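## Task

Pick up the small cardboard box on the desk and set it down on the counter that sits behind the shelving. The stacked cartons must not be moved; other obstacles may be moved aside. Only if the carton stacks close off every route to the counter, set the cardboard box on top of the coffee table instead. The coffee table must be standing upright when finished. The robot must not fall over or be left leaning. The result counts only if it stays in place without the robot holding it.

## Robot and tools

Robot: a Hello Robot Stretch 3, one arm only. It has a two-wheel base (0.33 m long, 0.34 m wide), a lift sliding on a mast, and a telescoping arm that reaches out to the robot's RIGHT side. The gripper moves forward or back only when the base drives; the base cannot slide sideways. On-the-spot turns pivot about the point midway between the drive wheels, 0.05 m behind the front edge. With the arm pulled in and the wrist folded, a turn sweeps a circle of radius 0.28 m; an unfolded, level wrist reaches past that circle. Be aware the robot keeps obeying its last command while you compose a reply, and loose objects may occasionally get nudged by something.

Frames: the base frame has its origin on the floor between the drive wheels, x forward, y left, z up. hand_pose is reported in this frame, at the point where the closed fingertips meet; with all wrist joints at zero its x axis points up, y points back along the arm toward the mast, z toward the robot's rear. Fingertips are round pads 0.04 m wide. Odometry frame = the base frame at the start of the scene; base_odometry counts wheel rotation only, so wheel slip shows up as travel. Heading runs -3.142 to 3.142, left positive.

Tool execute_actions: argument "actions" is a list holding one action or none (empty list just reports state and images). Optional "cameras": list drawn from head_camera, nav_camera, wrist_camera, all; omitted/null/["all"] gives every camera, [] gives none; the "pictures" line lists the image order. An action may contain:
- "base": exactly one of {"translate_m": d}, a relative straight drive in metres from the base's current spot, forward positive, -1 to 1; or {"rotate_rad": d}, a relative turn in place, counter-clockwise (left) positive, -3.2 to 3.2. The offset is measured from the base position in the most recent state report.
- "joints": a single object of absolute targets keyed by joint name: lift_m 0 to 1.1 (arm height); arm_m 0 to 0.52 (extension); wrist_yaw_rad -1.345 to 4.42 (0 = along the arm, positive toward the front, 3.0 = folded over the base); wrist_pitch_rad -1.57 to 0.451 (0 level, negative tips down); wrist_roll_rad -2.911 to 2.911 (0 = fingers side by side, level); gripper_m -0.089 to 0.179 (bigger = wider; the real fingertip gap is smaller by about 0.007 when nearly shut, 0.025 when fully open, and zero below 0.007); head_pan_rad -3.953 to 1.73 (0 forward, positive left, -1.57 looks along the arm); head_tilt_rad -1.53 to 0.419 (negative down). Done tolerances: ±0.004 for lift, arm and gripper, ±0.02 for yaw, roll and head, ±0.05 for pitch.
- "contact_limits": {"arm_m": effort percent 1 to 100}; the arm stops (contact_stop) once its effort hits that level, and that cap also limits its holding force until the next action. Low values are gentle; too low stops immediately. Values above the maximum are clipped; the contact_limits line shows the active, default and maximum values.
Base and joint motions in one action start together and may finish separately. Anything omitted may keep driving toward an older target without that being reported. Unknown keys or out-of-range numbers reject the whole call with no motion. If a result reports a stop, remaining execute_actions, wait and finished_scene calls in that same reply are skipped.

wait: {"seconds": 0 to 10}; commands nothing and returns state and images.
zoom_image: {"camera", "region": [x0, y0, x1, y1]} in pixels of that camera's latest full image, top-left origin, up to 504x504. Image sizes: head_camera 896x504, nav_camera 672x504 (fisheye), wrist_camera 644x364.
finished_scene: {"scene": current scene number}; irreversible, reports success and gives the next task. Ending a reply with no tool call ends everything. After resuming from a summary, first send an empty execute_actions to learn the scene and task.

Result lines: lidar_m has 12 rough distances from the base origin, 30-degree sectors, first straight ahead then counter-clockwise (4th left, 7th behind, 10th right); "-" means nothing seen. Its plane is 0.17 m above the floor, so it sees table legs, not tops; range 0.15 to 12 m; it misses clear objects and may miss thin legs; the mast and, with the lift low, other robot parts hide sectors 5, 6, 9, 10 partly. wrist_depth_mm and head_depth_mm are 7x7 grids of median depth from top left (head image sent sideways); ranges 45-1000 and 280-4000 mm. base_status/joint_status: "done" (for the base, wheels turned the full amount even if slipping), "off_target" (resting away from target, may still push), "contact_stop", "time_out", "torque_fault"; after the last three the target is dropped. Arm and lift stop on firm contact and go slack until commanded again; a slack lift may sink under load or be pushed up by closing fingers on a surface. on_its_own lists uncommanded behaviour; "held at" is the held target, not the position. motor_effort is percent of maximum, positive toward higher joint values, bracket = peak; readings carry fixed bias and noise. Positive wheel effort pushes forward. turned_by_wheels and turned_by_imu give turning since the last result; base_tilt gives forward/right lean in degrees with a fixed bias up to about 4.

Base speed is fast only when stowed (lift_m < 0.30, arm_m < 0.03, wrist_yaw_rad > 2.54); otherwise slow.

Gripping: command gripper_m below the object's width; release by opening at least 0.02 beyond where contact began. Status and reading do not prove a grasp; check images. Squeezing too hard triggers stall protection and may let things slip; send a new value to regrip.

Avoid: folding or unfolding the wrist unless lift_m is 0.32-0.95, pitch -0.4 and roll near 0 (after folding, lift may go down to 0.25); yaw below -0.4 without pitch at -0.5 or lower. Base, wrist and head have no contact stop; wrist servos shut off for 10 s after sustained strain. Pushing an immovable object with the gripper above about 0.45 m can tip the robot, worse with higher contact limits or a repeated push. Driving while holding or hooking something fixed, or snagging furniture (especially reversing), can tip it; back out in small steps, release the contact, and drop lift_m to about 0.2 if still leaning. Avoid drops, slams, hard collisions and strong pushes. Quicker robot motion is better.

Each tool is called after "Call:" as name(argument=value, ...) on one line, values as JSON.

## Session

Call:
execute_actions(actions=[], cameras=["nav_camera"])

Call:
execute_actions(actions=[{"joints":{"head_pan_rad":1.6,"head_tilt_rad":-0.5}}], cameras=["nav_camera"])

Call:
execute_actions(actions=[{"joints":{"head_pan_rad":-1.6,"head_tilt_rad":-0.5}}], cameras=["nav_camera"])

Call:
execute_actions(actions=[{"joints":{"head_pan_rad":-3.2,"head_tilt_rad":-0.5}}], cameras=["nav_camera"])

Scene clock: 0.00 s.
base_odometry: x=+0.000 y=+0.000 heading=+0.000 (m, m, rad; odometry frame)
turned_by_wheels: +0.000 (rad since the last result)
turned_by_imu: +0.000 (rad since the last result)
base_tilt: forward=-1.8 right=-0.8 (deg)
lidar_m: 2.10 2.23 1.46 1.28 1.62 1.37 1.51 1.54 1.21 1.09 0.99 1.14
head_depth_mm: 1972 2463 2052 2051 2051 1992 2075 / 1968 2453 2455 2441 2166 2069 2053 / 1990 2366 2388 2360 2388 2388 2324 / 2016 2274 2294 2314 2323 2351 2323 / 2043 2210 2231 2249 2258 2276 2232 / 2054 2169 2199 2174 2165 2185 2177 / 2071 2111 2112 2123 2110 2138 2134
base_status: not commanded
joint_positions: lift_m=+0.596 arm_m=+0.002 wrist_yaw_rad=+2.869 wrist_pitch_rad=-0.425 wrist_roll_rad=+0.003 gripper_m=+0.037 head_pan_rad=-0.010 head_tilt_rad=-0.013
joint_status: not commanded
motor_effort: left_wheel=+1 right_wheel=+0 lift_m=+42 arm_m=-1 wrist_yaw_rad=+0 wrist_pitch_rad=+8 wrist_roll_rad=+0 gripper_m=+0 head_pan_rad=+0 head_tilt_rad=+3 (%)
hand_pose: x=+0.0390 y=+0.0681 z=+0.6067 quat_wxyz=(+0.242, +0.706, +0.054, +0.664) (m; base frame)
wrist_depth_mm: - - - - - - - / - - - - - - - / - - - - - - - / - - - - - - - / - - - - - - - / 857 - - 873 890 876 882 / 737 755 739 752 760 749 765
pictures: nav_camera (sideways: a quarter turn counterclockwise sets it upright)
Images, in order (width x height): nav_camera 672x504.

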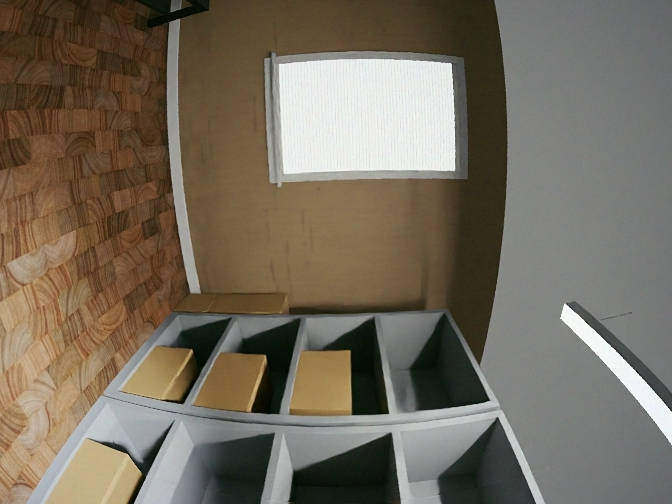

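Scene clock: 1.37 s.
base_odometry: x=+0.000 y=+0.000 heading=+0.000 (m, m, rad; odometry frame)
turned_by_wheels: +0.000 (rad since the last result)
turned_by_imu: +0.000 (rad since the last result)
base_tilt: forward=-1.7 right=-0.7 (deg)
lidar_m: 2.10 2.23 1.46 1.27 1.62 1.37 1.51 1.54 1.21 1.09 0.99 1.14
head_depth_mm: 1512 1650 1192 2001 2008 1648 1355 / 1482 1622 1092 1950 2078 1642 1357 / 1449 1577 1173 1860 1855 1634 1350 / 1425 1536 1167 1851 2016 1630 1344 / 1384 1514 1158 1816 1955 1624 1345 / 1358 1471 1152 1778 1914 1624 1341 / 1335 1442 1142 1723 1874 1678 -
base_status: not commanded
joint_positions: lift_m=+0.596 arm_m=+0.002 wrist_yaw_rad=+2.869 wrist_pitch_rad=-0.425 wrist_roll_rad=+0.003 gripper_m=+0.037 head_pan_rad=+1.593 head_tilt_rad=-0.494
joint_status: all done
motor_effort: left_wheel=+1(1) right_wheel=+0(0) lift_m=+41(42) arm_m=-1(1) wrist_yaw_rad=-1(0) wrist_pitch_rad=+8(8) wrist_roll_rad=+0(0) gripper_m=+0(1) head_pan_rad=+4(38) head_tilt_rad=-4(33) (%)
hand_pose: x=+0.0390 y=+0.0681 z=+0.6067 quat_wxyz=(+0.242, +0.706, +0.054, +0.664) (m; base frame)
wrist_depth_mm: - - - - - - - / - - - - - - - / - - - - - - - / - - - - - - - / - - - - - - - / 865 - - 859 899 859 866 / 745 742 762 751 754 753 766
pictures: nav_camera (sideways: a quarter turn counterclockwise sets it upright)
Images, in order (width x height): nav_camera 672x504.

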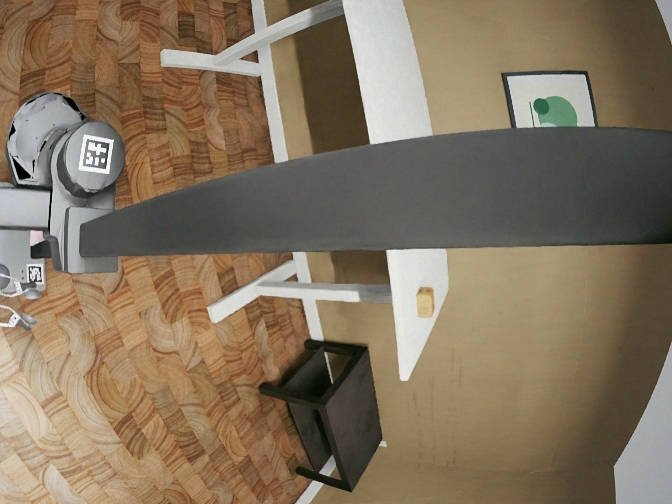

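Scene clock: 3.40 s.
base_odometry: x=+0.000 y=+0.000 heading=+0.000 (m, m, rad; odometry frame)
turned_by_wheels: +0.000 (rad since the last result)
turned_by_imu: +0.000 (rad since the last result)
base_tilt: forward=-1.7 right=-0.8 (deg)
lidar_m: 2.10 2.23 1.46 1.28 1.61 1.37 1.51 1.54 1.21 1.09 0.99 1.14
head_depth_mm: 1373 1038 1133 1542 1493 1586 1357 / 1334 1005 1097 1276 1442 1540 1360 / 1296 1044 1134 1205 1410 1504 1355 / 1280 1376 1226 1182 1265 1547 1346 / 1240 1350 1216 1174 1257 1528 1345 / 1214 1305 1016 1523 1226 1374 1342 / 815 883 967 1410 1243 1489 1337
base_status: not commanded
joint_positions: lift_m=+0.596 arm_m=+0.002 wrist_yaw_rad=+2.869 wrist_pitch_rad=-0.425 wrist_roll_rad=+0.003 gripper_m=+0.037 head_pan_rad=-1.593 head_tilt_rad=-0.494
joint_status: all done
motor_effort: left_wheel=+1(1) right_wheel=+0(0) lift_m=+41(41) arm_m=+0(1) wrist_yaw_rad=+0(1) wrist_pitch_rad=+8(8) wrist_roll_rad=+0(0) gripper_m=+1(0) head_pan_rad=-3(40) head_tilt_rad=-4(4) (%)
hand_pose: x=+0.0390 y=+0.0681 z=+0.6067 quat_wxyz=(+0.242, +0.706, +0.054, +0.664) (m; base frame)
wrist_depth_mm: - - - - - - - / - - - - - - - / - - - - - - - / - - - - - - - / - - - - - - - / 859 - - 860 875 867 874 / 763 731 743 751 753 748 764
pictures: nav_camera (sideways: a quarter turn counterclockwise sets it upright)
Images, in order (width x height): nav_camera 672x504.

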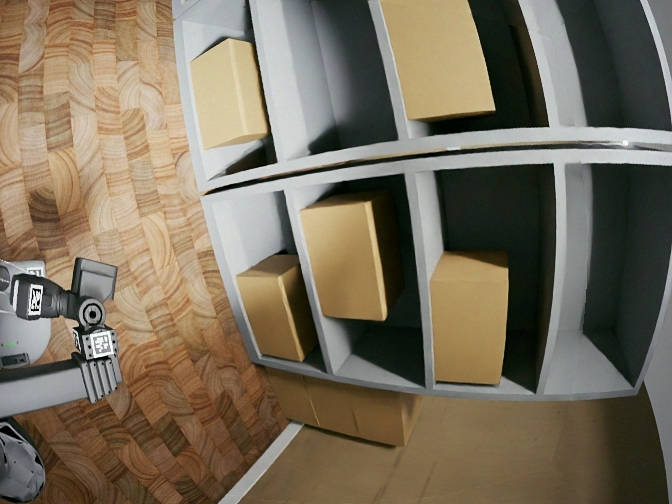

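Scene clock: 4.77 s.
base_odometry: x=+0.000 y=+0.000 heading=+0.000 (m, m, rad; odometry frame)
turned_by_wheels: +0.000 (rad since the last result)
turned_by_imu: +0.000 (rad since the last result)
base_tilt: forward=-1.7 right=-0.8 (deg)
lidar_m: 2.10 2.23 1.46 1.28 1.62 1.37 1.52 1.54 1.20 1.09 0.99 1.14
head_depth_mm: 1486 1648 1828 2045 2089 1654 1357 / 1443 1580 1737 1940 2055 1637 1353 / 1402 1531 1683 1853 2000 1642 1350 / 1360 1481 1629 1797 1930 1629 1348 / 1326 1432 1567 1734 1897 1630 1340 / 1298 1394 1525 1675 1844 1632 1341 / 1266 1383 1500 1641 1813 1623 1337
base_status: not commanded
joint_positions: lift_m=+0.596 arm_m=+0.002 wrist_yaw_rad=+2.869 wrist_pitch_rad=-0.425 wrist_roll_rad=+0.003 gripper_m=+0.037 head_pan_rad=-3.193 head_tilt_rad=-0.494
joint_status: all done
motor_effort: left_wheel=+1(0) right_wheel=+0(0) lift_m=+41(41) arm_m=+0(1) wrist_yaw_rad=+0(0) wrist_pitch_rad=+8(8) wrist_roll_rad=+0(1) gripper_m=+1(0) head_pan_rad=-1(39) head_tilt_rad=-4(6) (%)
hand_pose: x=+0.0390 y=+0.0681 z=+0.6067 quat_wxyz=(+0.242, +0.706, +0.054, +0.664) (m; base frame)
wrist_depth_mm: - - - - - - - / - - - - - - - / - - - - - - - / - - - - - - - / - - - - - - - / 852 - - 861 901 872 857 / 750 737 761 760 742 757 739
pictures: nav_camera (sideways: a quarter turn counterclockwise sets it upright)
Images, in order (width x height): nav_camera 672x504.

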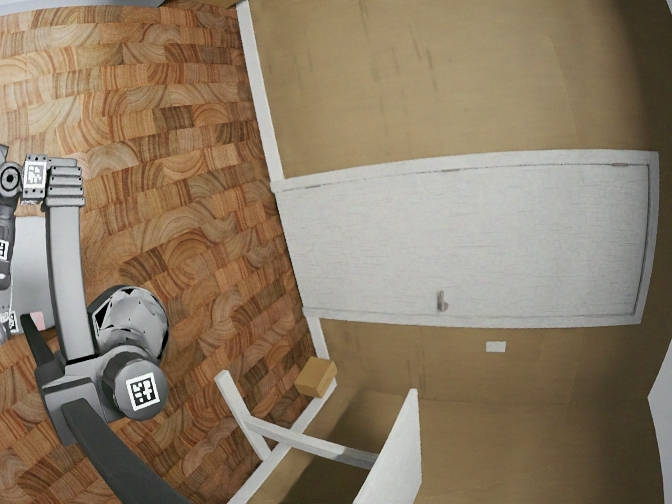

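Call:
execute_actions(actions=[{"base":{"rotate_rad":-2.28},"joints":{"head_pan_rad":0.3,"head_tilt_rad":-0.5,"lift_m":0.94}}], cameras=["head_camera"])

Call:
execute_actions(actions=[{"base":{"translate_m":-0.58},"joints":{"wrist_yaw_rad":0,"wrist_pitch_rad":-0.4,"gripper_m":0.17,"head_pan_rad":1.7}}], cameras=["nav_camera"])

Call:
execute_actions(actions=[{"base":{"rotate_rad":-0.54},"joints":{"wrist_pitch_rad":-0.2,"lift_m":1.05,"head_pan_rad":-1.57}}])

Scene clock: 9.80 s.
base_odometry: x=+0.000 y=+0.000 heading=-2.280 (m, m, rad; odometry frame)
turned_by_wheels: -2.280 (rad since the last result)
turned_by_imu: -2.279 (rad since the last result)
base_tilt: forward=-1.7 right=-0.7 (deg)
lidar_m: 1.47 1.09 0.99 1.06 1.50 2.23 1.46 1.27 1.62 1.37 1.56 1.51
head_depth_mm: 1612 1691 1796 1931 1992 1651 1351 / 1774 1880 1749 1863 2008 1640 1353 / 1153 2000 1553 1666 1861 1634 1348 / 1204 1169 1406 1527 1614 1630 1345 / 1367 1081 1611 1565 1498 1537 1340 / 1345 1011 1100 1211 1397 1480 1340 / 1263 984 1084 1142 1200 1521 1326
base_status: done
joint_positions: lift_m=+0.940 arm_m=+0.002 wrist_yaw_rad=+2.869 wrist_pitch_rad=-0.426 wrist_roll_rad=+0.003 gripper_m=+0.037 head_pan_rad=+0.293 head_tilt_rad=-0.494
joint_status: all done
motor_effort: left_wheel=+5(9) right_wheel=-2(5) lift_m=+48(51) arm_m=-1(2) wrist_yaw_rad=+0(1) wrist_pitch_rad=+8(8) wrist_roll_rad=+0(0) gripper_m=-1(0) head_pan_rad=+4(37) head_tilt_rad=-3(2) (%)
hand_pose: x=+0.0390 y=+0.0681 z=+0.9507 quat_wxyz=(+0.242, +0.706, +0.054, +0.663) (m; base frame)
wrist_depth_mm: - - - - - - - / - - - - - 944 888 / - - - - - - 971 / - - - - - - - / - - - - - - - / - - - - - - - / - - - - - - -
pictures: head_camera (sideways: a quarter turn clockwise sets it upright)
Images, in order (width x height): head_camera 896x504.

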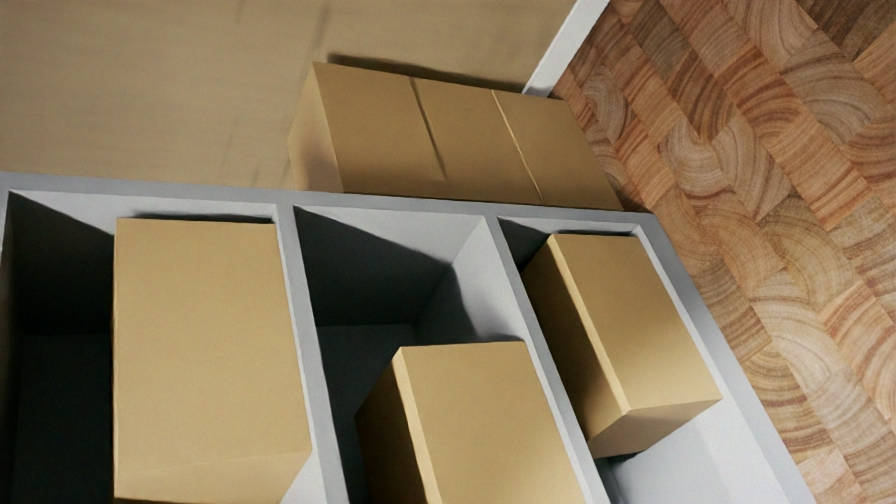

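Scene clock: 16.77 s.
base_odometry: x=+0.378 y=+0.440 heading=-2.280 (m, m, rad; odometry frame)
turned_by_wheels: +0.000 (rad since the last result)
turned_by_imu: -0.003 (rad since the last result)
base_tilt: forward=-1.7 right=-0.7 (deg)
lidar_m: 1.81 1.37 1.32 1.36 1.79 1.74 1.59 0.90 0.87 1.37 1.48 2.01
head_depth_mm: 1602 1291 1464 1494 1634 1649 1354 / 1730 1409 1588 1629 1775 1647 1350 / 1841 1535 2114 1861 1932 1640 1355 / 1707 1822 2039 2255 2079 1629 1343 / 1976 2147 2044 2225 2250 - 1317 / 1863 1998 2130 2351 - - - / 1738 1876 - - - - -
base_status: done
joint_positions: lift_m=+0.940 arm_m=+0.002 wrist_yaw_rad=+0.002 wrist_pitch_rad=-0.419 wrist_roll_rad=+0.003 gripper_m=+0.170 head_pan_rad=+1.693 head_tilt_rad=-0.494
joint_status: all done
motor_effort: left_wheel=+4(7) right_wheel=-2(5) lift_m=+49(49) arm_m=-1(0) wrist_yaw_rad=-1(2) wrist_pitch_rad=+9(10) wrist_roll_rad=+0(1) gripper_m=+1(85) head_pan_rad=+3(41) head_tilt_rad=-3(3) (%)
hand_pose: x=-0.0211 y=-0.3713 z=+0.9522 quat_wxyz=(+0.691, +0.148, -0.692, -0.147) (m; base frame)
wrist_depth_mm: 701 562 562 571 582 586 518 / - - - 386 359 364 342 / - - - - - 294 264 / - - - - - - 597 / - - - - - - 986 / - - - - - - - / - - - - - - -
pictures: nav_camera (sideways: a quarter turn counterclockwise sets it upright)
Images, in order (width x height): nav_camera 672x504.

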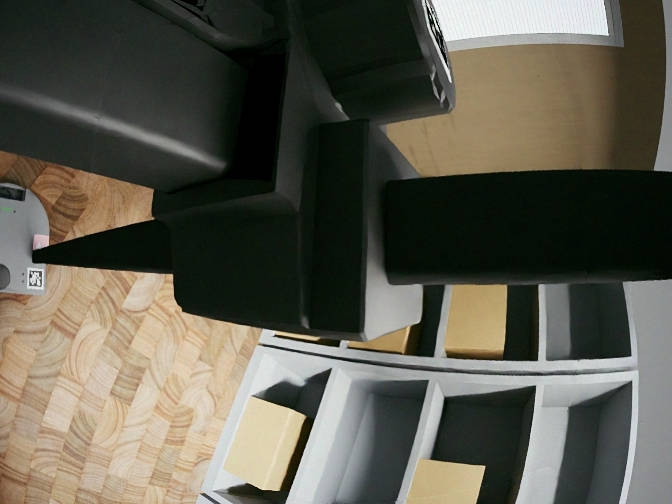

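Scene clock: 18.83 s.
base_odometry: x=+0.378 y=+0.440 heading=-2.820 (m, m, rad; odometry frame)
turned_by_wheels: -0.540 (rad since the last result)
turned_by_imu: -0.540 (rad since the last result)
base_tilt: forward=-1.7 right=-0.7 (deg)
lidar_m: 2.01 1.84 1.37 1.32 1.37 1.79 1.74 1.59 0.90 0.87 1.36 1.49
head_depth_mm: 1088 1174 1267 - - - - / 1095 1189 1254 - - - - / 1107 1194 1263 - - - - / 1110 1205 1172 712 1663 1628 1350 / 1128 1221 1163 804 1657 1636 1345 / 1131 1228 1147 738 1663 1621 1339 / 1150 1247 1141 735 1690 1617 1345
base_status: done
joint_positions: lift_m=+1.050 arm_m=+0.002 wrist_yaw_rad=+0.001 wrist_pitch_rad=-0.220 wrist_roll_rad=+0.003 gripper_m=+0.170 head_pan_rad=-1.563 head_tilt_rad=-0.494
joint_status: all done
motor_effort: left_wheel=+5(10) right_wheel=-2(5) lift_m=+49(50) arm_m=-1(1) wrist_yaw_rad=-2(1) wrist_pitch_rad=+10(10) wrist_roll_rad=+0(0) gripper_m=+1(0) head_pan_rad=-3(39) head_tilt_rad=-3(3) (%)
hand_pose: x=-0.0212 y=-0.3919 z=+1.1091 quat_wxyz=(+0.702, +0.078, -0.704, -0.078) (m; base frame)
wrist_depth_mm: 965 974 962 959 949 958 916 / - - - - - 995 996 / 902 888 917 924 - - - / 595 602 593 527 - - - / 447 460 452 451 474 - - / 371 375 376 365 363 - - / - - - - - - 853
pictures: head_camera (sideways: a quarter turn clockwise sets it upright), nav_camera (sideways: a quarter turn counterclockwise sets it upright), wrist_camera
Images, in order (width x height): head_camera 896x504, nav_camera 672x504, wrist_camera 644x364.

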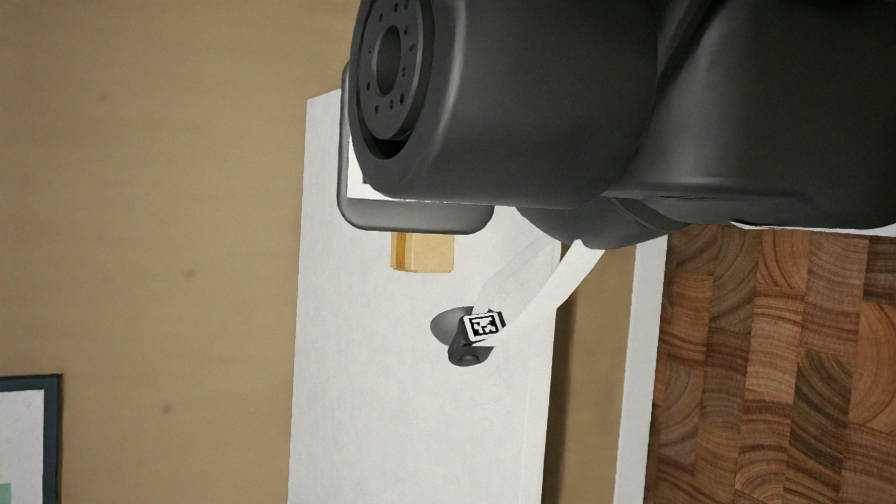

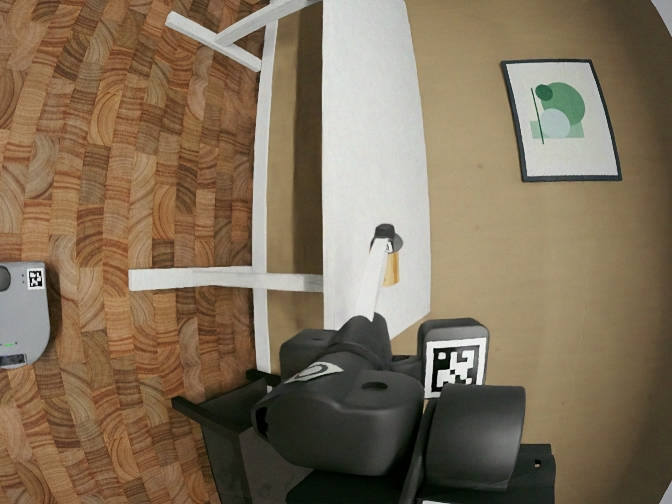

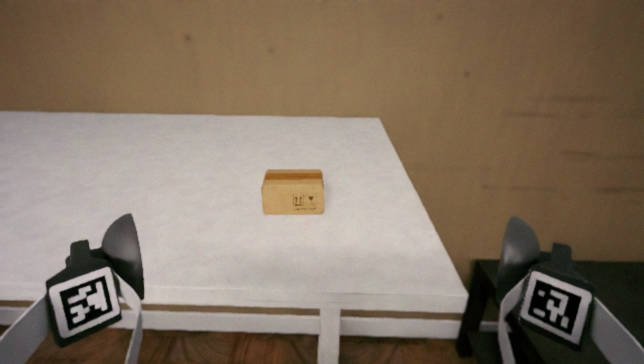

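Call:
execute_actions(actions=[{"base":{"translate_m":0.035},"joints":{"lift_m":0.94,"arm_m":0.22,"gripper_m":0.179}}], cameras=["wrist_camera"])

Scene clock: 22.03 s.
base_odometry: x=+0.344 y=+0.429 heading=-2.819 (m, m, rad; odometry frame)
turned_by_wheels: +0.000 (rad since the last result)
turned_by_imu: +0.000 (rad since the last result)
base_tilt: forward=-1.7 right=-0.7 (deg)
lidar_m: 1.98 1.83 1.36 1.32 1.37 1.83 1.78 1.63 0.93 0.87 1.37 1.45
head_depth_mm: 1085 1172 1279 - 1599 1649 1360 / 1093 1182 1183 - - 1641 1347 / 1101 1197 1170 - - 1505 1312 / 1116 1207 1169 736 1623 1633 1352 / 1127 1221 1158 741 1646 1633 1344 / 1136 1232 1144 737 1677 1621 1346 / 1149 1249 1135 734 1693 1620 1343
base_status: done
joint_positions: lift_m=+0.940 arm_m=+0.220 wrist_yaw_rad=+0.001 wrist_pitch_rad=-0.220 wrist_roll_rad=+0.003 gripper_m=+0.179 head_pan_rad=-1.563 head_tilt_rad=-0.494
joint_status: all done
motor_effort: left_wheel=+5(10) right_wheel=-2(3) lift_m=+32(44) arm_m=+5(4) wrist_yaw_rad=-1(1) wrist_pitch_rad=+10(10) wrist_roll_rad=+0(0) gripper_m=+2(48) head_pan_rad=-2(3) head_tilt_rad=-3(4) (%)
hand_pose: x=-0.0213 y=-0.6094 z=+0.9996 quat_wxyz=(+0.702, +0.078, -0.704, -0.078) (m; base frame)
wrist_depth_mm: 776 775 766 750 752 752 764 / 820 815 798 806 796 809 790 / 500 504 508 510 524 837 836 / 337 336 318 237 340 370 892 / 265 267 246 244 255 270 964 / - 202 203 203 204 205 215 / - 169 168 170 170 171 161
pictures: wrist_camera
Images, in order (width x height): wrist_camera 644x364.

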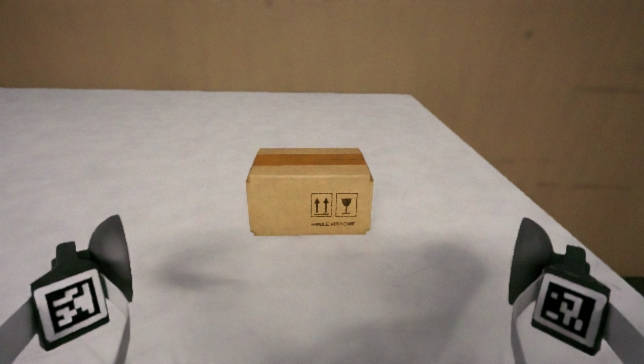

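Call:
execute_actions(actions=[{"base":{"translate_m":0.008},"joints":{"lift_m":0.932,"arm_m":0.32}}], cameras=[])

Call:
execute_actions(actions=[{"joints":{"gripper_m":0.05}}], cameras=["wrist_camera"])

Call:
execute_actions(actions=[{"joints":{"lift_m":0.96,"head_pan_rad":-2.2,"head_tilt_rad":-0.7}}])

Scene clock: 24.40 s.
base_odometry: x=+0.337 y=+0.427 heading=-2.819 (m, m, rad; odometry frame)
turned_by_wheels: +0.000 (rad since the last result)
turned_by_imu: +0.000 (rad since the last result)
base_tilt: forward=-1.7 right=-0.7 (deg)
lidar_m: 1.97 1.83 1.36 1.32 1.38 1.84 1.78 1.63 0.93 0.87 1.36 1.45
head_depth_mm: 1081 1175 1272 - 1577 1642 1357 / 1097 1191 1251 - 1588 1649 1354 / 1102 1201 1253 - 1060 1537 1315 / 1120 1213 1165 709 1628 1634 1347 / 1121 1221 1153 740 1653 1631 1351 / 1136 1235 1148 737 1670 1630 1343 / 1152 1247 1142 732 1692 1616 1331
base_status: done
joint_positions: lift_m=+0.932 arm_m=+0.320 wrist_yaw_rad=+0.001 wrist_pitch_rad=-0.220 wrist_roll_rad=+0.003 gripper_m=+0.179 head_pan_rad=-1.563 head_tilt_rad=-0.494
joint_status: all done
motor_effort: left_wheel=+4(10) right_wheel=-2(3) lift_m=+33(33) arm_m=+4(3) wrist_yaw_rad=+0(0) wrist_pitch_rad=+10(10) wrist_roll_rad=+0(0) gripper_m=+0(0) head_pan_rad=-2(3) head_tilt_rad=-3(3) (%)
hand_pose: x=-0.0213 y=-0.7094 z=+0.9916 quat_wxyz=(+0.702, +0.078, -0.704, -0.078) (m; base frame)
wrist_depth_mm: 693 679 672 672 662 649 657 / 733 712 706 699 702 703 699 / 473 476 478 480 487 750 737 / 315 315 318 320 323 323 815 / 242 249 166 150 218 255 273 / - 190 144 143 149 193 199 / - 158 154 153 155 161 151
pictures: none
No camera images: the call's "cameras" was empty. Leave "cameras" out to get every camera's image.

Scene clock: 26.17 s.
base_odometry: x=+0.337 y=+0.427 heading=-2.819 (m, m, rad; odometry frame)
turned_by_wheels: +0.000 (rad since the last result)
turned_by_imu: +0.000 (rad since the last result)
base_tilt: forward=-1.7 right=-0.6 (deg)
lidar_m: 1.97 1.83 1.36 1.32 1.38 1.84 1.78 1.63 0.93 0.87 1.37 1.45
head_depth_mm: 1084 1175 1260 - 1597 1642 1351 / 1091 1183 1250 - 1572 1649 1349 / 1110 1194 1254 - 1058 1545 1310 / 1111 1207 1165 711 1629 1637 1345 / 1126 1222 1157 741 1648 1629 1344 / 1132 1239 1144 738 1665 1633 1341 / 1145 1250 1136 735 1694 1613 1341
base_status: not commanded
joint_positions: lift_m=+0.932 arm_m=+0.320 wrist_yaw_rad=+0.001 wrist_pitch_rad=-0.221 wrist_roll_rad=+0.003 gripper_m=+0.051 head_pan_rad=-1.563 head_tilt_rad=-0.494
joint_status: all done
motor_effort: left_wheel=+5(5) right_wheel=-2(2) lift_m=+33(34) arm_m=+4(4) wrist_yaw_rad=+0(0) wrist_pitch_rad=+11(11) wrist_roll_rad=+0(0) gripper_m=-17(91) head_pan_rad=-2(2) head_tilt_rad=-4(3) (%)
hand_pose: x=-0.0213 y=-0.7093 z=+0.9912 quat_wxyz=(+0.702, +0.079, -0.704, -0.078) (m; base frame)
wrist_depth_mm: 687 680 668 674 670 663 654 / 726 721 717 700 699 696 697 / 462 468 473 477 482 754 742 / 312 313 315 315 318 321 797 / 234 236 148 149 153 241 255 / 190 193 137 138 139 196 193 / 158 156 149 149 152 160 160
pictures: wrist_camera
Images, in order (width x height): wrist_camera 644x364.

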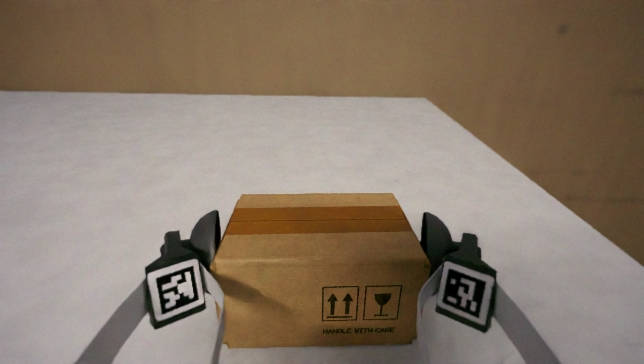

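Scene clock: 27.20 s.
base_odometry: x=+0.337 y=+0.427 heading=-2.819 (m, m, rad; odometry frame)
turned_by_wheels: +0.000 (rad since the last result)
turned_by_imu: +0.000 (rad since the last result)
base_tilt: forward=-1.7 right=-0.7 (deg)
lidar_m: 1.97 1.83 1.36 1.32 1.37 1.83 1.78 1.63 0.93 0.87 1.37 1.45
head_depth_mm: 1572 1806 1764 1447 - - - / 1474 1680 1757 1448 - - 1189 / 1394 1568 1692 - - 1344 1212 / 1312 1468 1622 - - 1373 1214 / 1246 1386 - - 1679 1400 1214 / 1184 1292 - 1679 1670 1406 1187 / 1126 1196 643 1552 1544 1368 1215
base_status: not commanded
joint_positions: lift_m=+0.960 arm_m=+0.320 wrist_yaw_rad=+0.001 wrist_pitch_rad=-0.225 wrist_roll_rad=+0.003 gripper_m=+0.051 head_pan_rad=-2.193 head_tilt_rad=-0.691
joint_status: all done
motor_effort: left_wheel=+4(4) right_wheel=-2(2) lift_m=+51(53) arm_m=+5(4) wrist_yaw_rad=+0(1) wrist_pitch_rad=+12(13) wrist_roll_rad=+0(0) gripper_m=-17(18) head_pan_rad=-4(33) head_tilt_rad=-5(24) (%)
hand_pose: x=-0.0213 y=-0.7090 z=+1.0178 quat_wxyz=(+0.702, +0.080, -0.703, -0.080) (m; base frame)
wrist_depth_mm: 678 674 680 676 653 672 659 / 736 714 718 722 712 720 686 / 557 557 560 564 572 750 744 / 371 376 376 379 381 776 793 / 282 283 149 149 154 289 845 / 226 231 137 138 139 234 240 / 189 187 164 150 180 192 193
pictures: head_camera (sideways: a quarter turn clockwise sets it upright), nav_camera (sideways: a quarter turn counterclockwise sets it upright), wrist_camera
Images, in order (width x height): head_camera 896x504, nav_camera 672x504, wrist_camera 644x364.

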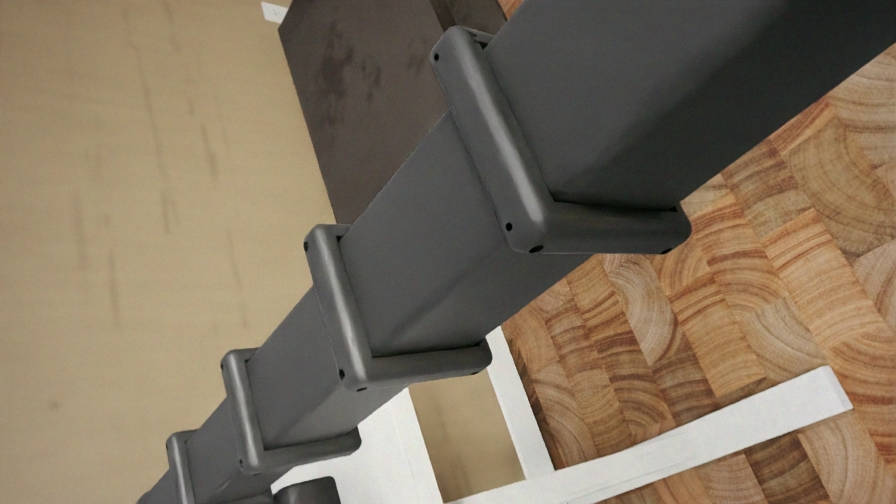

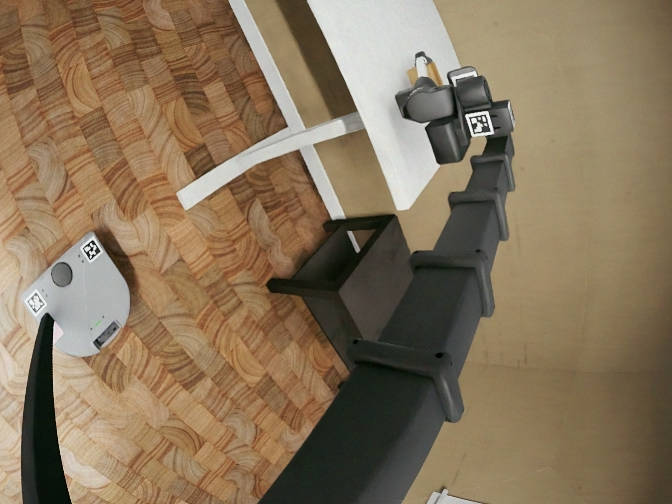

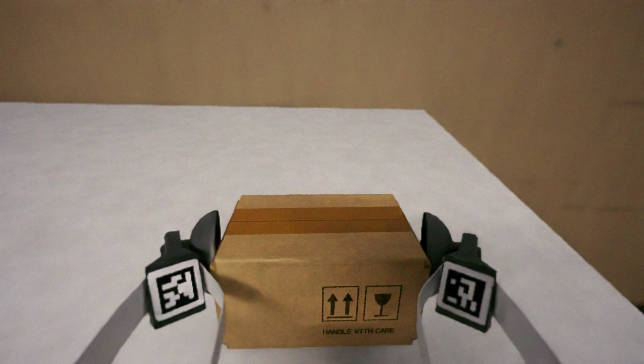

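Call:
execute_actions(actions=[{"base":{"translate_m":-0.35},"joints":{"arm_m":0.5}}], cameras=[])

Call:
execute_actions(actions=[{"base":{"translate_m":-0.5},"joints":{"lift_m":0.5,"head_pan_rad":-3.9,"head_tilt_rad":-0.4}}])

Scene clock: 33.77 s.
base_odometry: x=+0.669 y=+0.538 heading=-2.819 (m, m, rad; odometry frame)
turned_by_wheels: +0.000 (rad since the last result)
turned_by_imu: +0.000 (rad since the last result)
base_tilt: forward=-1.7 right=-0.7 (deg)
lidar_m: 2.32 1.85 1.37 1.31 1.39 1.48 1.44 1.32 0.74 0.93 0.90 1.74
head_depth_mm: 1570 1757 1905 1495 - - - / 1469 1682 1761 1443 - - 1185 / 1382 1565 1688 - - 1344 1211 / 1310 1470 1633 - - 1371 1215 / 1243 1375 - - 1150 1344 1209 / 1172 1288 - 1334 1564 1402 1207 / 1116 - 1399 1542 1658 1401 1202
base_status: done
joint_positions: lift_m=+0.960 arm_m=+0.500 wrist_yaw_rad=+0.001 wrist_pitch_rad=-0.225 wrist_roll_rad=+0.003 gripper_m=+0.051 head_pan_rad=-2.193 head_tilt_rad=-0.691
joint_status: all done
motor_effort: left_wheel=+4(5) right_wheel=-1(6) lift_m=+50(49) arm_m=+4(4) wrist_yaw_rad=+0(1) wrist_pitch_rad=+12(12) wrist_roll_rad=+0(0) gripper_m=-18(17) head_pan_rad=-3(2) head_tilt_rad=-5(6) (%)
hand_pose: x=-0.0213 y=-0.8890 z=+1.0177 quat_wxyz=(+0.702, +0.080, -0.703, -0.080) (m; base frame)
wrist_depth_mm: 514 515 504 495 496 487 487 / 546 532 531 531 528 523 520 / 541 555 569 560 568 552 553 / 373 368 595 602 601 597 595 / 281 288 149 149 154 650 639 / 226 239 137 138 139 689 685 / 195 817 457 150 767 757 747
pictures: none
No camera images: the call's "cameras" was empty. Leave "cameras" out to get every camera's image.

Scene clock: 39.77 s.
base_odometry: x=+1.143 y=+0.696 heading=-2.819 (m, m, rad; odometry frame)
turned_by_wheels: +0.000 (rad since the last result)
turned_by_imu: +0.000 (rad since the last result)
base_tilt: forward=-1.8 right=-0.7 (deg)
lidar_m: 2.82 1.83 1.36 1.34 1.30 0.97 0.93 0.98 0.93 0.72 0.72 1.87
head_depth_mm: 1264 - - - - - - / 1188 1294 1412 1534 1699 1791 - / 1095 1189 1287 1413 1559 1679 1439 / 1018 1093 1181 1283 1395 1552 1436 / 947 1015 1085 1174 1267 1390 1432 / 874 929 996 1062 1168 1262 1350 / 830 878 933 994 1075 1162 1259
base_status: done
joint_positions: lift_m=+0.500 arm_m=+0.500 wrist_yaw_rad=+0.001 wrist_pitch_rad=-0.225 wrist_roll_rad=+0.003 gripper_m=+0.051 head_pan_rad=-3.893 head_tilt_rad=-0.409
joint_status: all done
motor_effort: left_wheel=+4(6) right_wheel=-2(6) lift_m=+35(45) arm_m=+4(5) wrist_yaw_rad=+0(0) wrist_pitch_rad=+13(13) wrist_roll_rad=+0(0) gripper_m=-17(17) head_pan_rad=-3(39) head_tilt_rad=+4(29) (%)
hand_pose: x=-0.0213 y=-0.8890 z=+0.5582 quat_wxyz=(+0.702, +0.080, -0.703, -0.080) (m; base frame)
wrist_depth_mm: 501 494 487 491 482 478 474 / 532 526 525 517 516 514 510 / 569 560 554 561 549 549 535 / 614 598 471 477 477 477 478 / 660 355 149 149 154 358 361 / 293 289 136 138 139 293 288 / 237 233 187 150 223 238 240
pictures: head_camera (sideways: a quarter turn clockwise sets it upright), nav_camera (sideways: a quarter turn counterclockwise sets it upright), wrist_camera
Images, in order (width x height): head_camera 896x504, nav_camera 672x504, wrist_camera 644x364.

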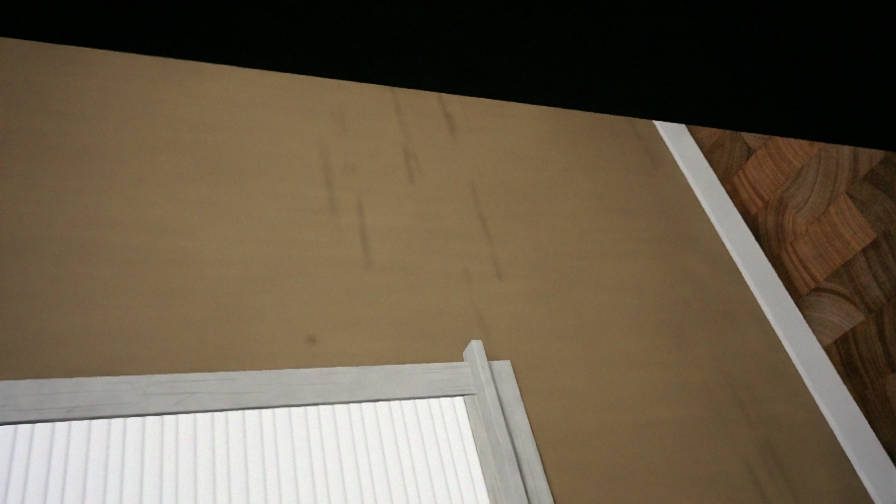

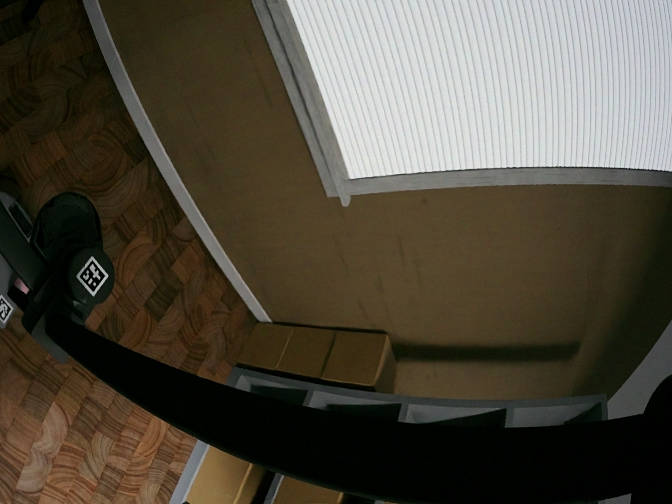

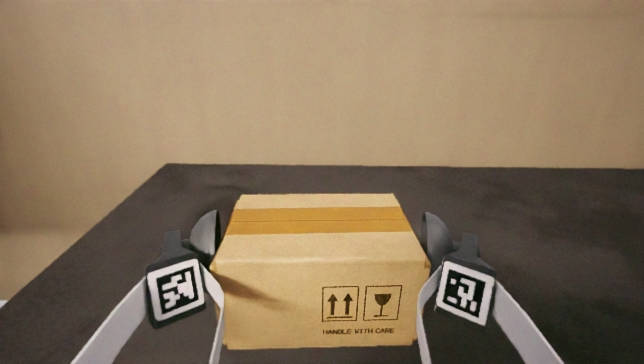

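Call:
execute_actions(actions=[{"joints":{"lift_m":0.435}}], cameras=[])

Call:
execute_actions(actions=[{"joints":{"gripper_m":0.16}}], cameras=[])

Call:
execute_actions(actions=[{"joints":{"arm_m":0.38,"lift_m":0.46}}], cameras=["wrist_camera"])

Scene clock: 41.43 s.
base_odometry: x=+1.143 y=+0.696 heading=-2.819 (m, m, rad; odometry frame)
turned_by_wheels: +0.000 (rad since the last result)
turned_by_imu: +0.000 (rad since the last result)
base_tilt: forward=-1.7 right=-0.7 (deg)
lidar_m: 2.82 1.83 1.36 1.34 1.30 0.97 0.93 0.98 0.94 0.72 0.72 1.87
head_depth_mm: 1263 - - - - - - / 1190 1293 1416 1541 1682 1796 - / 1091 1180 1289 1408 1566 1676 1437 / 1015 1086 1181 1284 1399 1550 1438 / 945 1015 1083 1169 1277 1395 1431 / 872 928 998 1059 1167 1266 1359 / 827 880 932 995 1076 1160 1245
base_status: not commanded
joint_positions: lift_m=+0.435 arm_m=+0.500 wrist_yaw_rad=+0.001 wrist_pitch_rad=-0.225 wrist_roll_rad=+0.003 gripper_m=+0.051 head_pan_rad=-3.893 head_tilt_rad=-0.409
joint_status: all done
motor_effort: left_wheel=+5(5) right_wheel=-1(1) lift_m=+33(33) arm_m=+4(5) wrist_yaw_rad=-1(1) wrist_pitch_rad=+13(13) wrist_roll_rad=+0(0) gripper_m=-17(16) head_pan_rad=-2(3) head_tilt_rad=+4(4) (%)
hand_pose: x=-0.0213 y=-0.8889 z=+0.4932 quat_wxyz=(+0.702, +0.080, -0.703, -0.080) (m; base frame)
wrist_depth_mm: 504 499 500 494 489 490 479 / 535 523 526 524 522 511 502 / 579 553 471 481 483 485 492 / 601 317 317 319 323 324 323 / 237 239 149 149 155 245 244 / 191 194 136 138 139 198 195 / 160 157 150 150 151 162 162
pictures: none
No camera images: the call's "cameras" was empty. Leave "cameras" out to get every camera's image.

Scene clock: 43.03 s.
base_odometry: x=+1.143 y=+0.696 heading=-2.819 (m, m, rad; odometry frame)
turned_by_wheels: +0.000 (rad since the last result)
turned_by_imu: +0.000 (rad since the last result)
base_tilt: forward=-1.7 right=-0.7 (deg)
lidar_m: 2.81 1.83 1.36 1.34 1.30 0.96 0.94 0.97 0.94 0.72 0.72 1.87
head_depth_mm: 1255 - - - - - - / 1190 1289 1409 1546 1694 1801 - / 1092 1181 1286 1411 1563 1682 1440 / 1014 1088 1178 1281 1401 1547 1440 / 943 1013 1083 1170 1273 1393 1424 / 874 931 998 1057 1162 1262 1349 / 826 878 933 995 1075 1163 1250
base_status: not commanded
joint_positions: lift_m=+0.435 arm_m=+0.500 wrist_yaw_rad=+0.001 wrist_pitch_rad=-0.221 wrist_roll_rad=+0.003 gripper_m=+0.160 head_pan_rad=-3.893 head_tilt_rad=-0.409
joint_status: all done
motor_effort: left_wheel=+5(4) right_wheel=-2(1) lift_m=+33(34) arm_m=+4(4) wrist_yaw_rad=+0(1) wrist_pitch_rad=+11(13) wrist_roll_rad=+0(0) gripper_m=-1(82) head_pan_rad=-2(2) head_tilt_rad=+5(4) (%)
hand_pose: x=-0.0213 y=-0.8893 z=+0.4942 quat_wxyz=(+0.702, +0.078, -0.704, -0.078) (m; base frame)
wrist_depth_mm: 500 500 497 493 482 483 481 / 532 529 526 516 515 507 510 / 563 552 479 493 487 497 504 / 597 317 322 324 324 329 332 / 239 253 170 154 222 260 246 / 200 193 143 142 148 195 197 / 155 158 153 152 157 158 163
pictures: none
No camera images: the call's "cameras" was empty. Leave "cameras" out to get every camera's image.

Scene clock: 45.17 s.
base_odometry: x=+1.143 y=+0.696 heading=-2.819 (m, m, rad; odometry frame)
turned_by_wheels: +0.000 (rad since the last result)
turned_by_imu: +0.000 (rad since the last result)
base_tilt: forward=-1.7 right=-0.7 (deg)
lidar_m: 2.81 1.83 1.36 1.34 1.30 0.97 0.94 0.98 0.94 0.72 0.72 1.88
head_depth_mm: 1261 - - - - - - / 1189 1295 1416 1538 1688 1789 - / 1094 1182 1292 1402 1558 1677 1441 / 1019 1091 1176 1281 1400 1557 1434 / 945 1010 1085 1169 1272 1394 1422 / 871 930 998 1055 1165 1266 1347 / 828 876 932 994 1074 1162 1258
base_status: not commanded
joint_positions: lift_m=+0.460 arm_m=+0.380 wrist_yaw_rad=+0.001 wrist_pitch_rad=-0.220 wrist_roll_rad=+0.003 gripper_m=+0.160 head_pan_rad=-3.893 head_tilt_rad=-0.409
joint_status: all done
motor_effort: left_wheel=+5(5) right_wheel=-2(1) lift_m=+50(50) arm_m=-5(5) wrist_yaw_rad=+0(1) wrist_pitch_rad=+10(11) wrist_roll_rad=+0(1) gripper_m=+0(1) head_pan_rad=-3(3) head_tilt_rad=+5(5) (%)
hand_pose: x=-0.0213 y=-0.7702 z=+0.5189 quat_wxyz=(+0.702, +0.078, -0.704, -0.078) (m; base frame)
wrist_depth_mm: 623 614 602 603 598 590 582 / 659 644 649 636 622 623 617 / 695 687 570 581 592 590 589 / 737 384 385 268 386 390 392 / 299 300 285 268 288 306 292 / 236 229 229 230 231 234 234 / 184 187 190 191 192 186 194
pictures: wrist_camera
Images, in order (width x height): wrist_camera 644x364.

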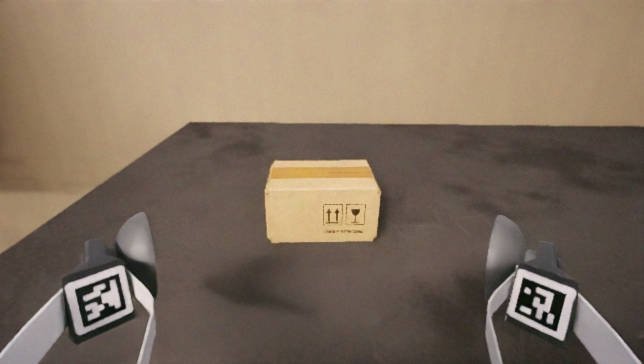

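Call:
finished_scene(scene=2)

The scene is finished: the task was done.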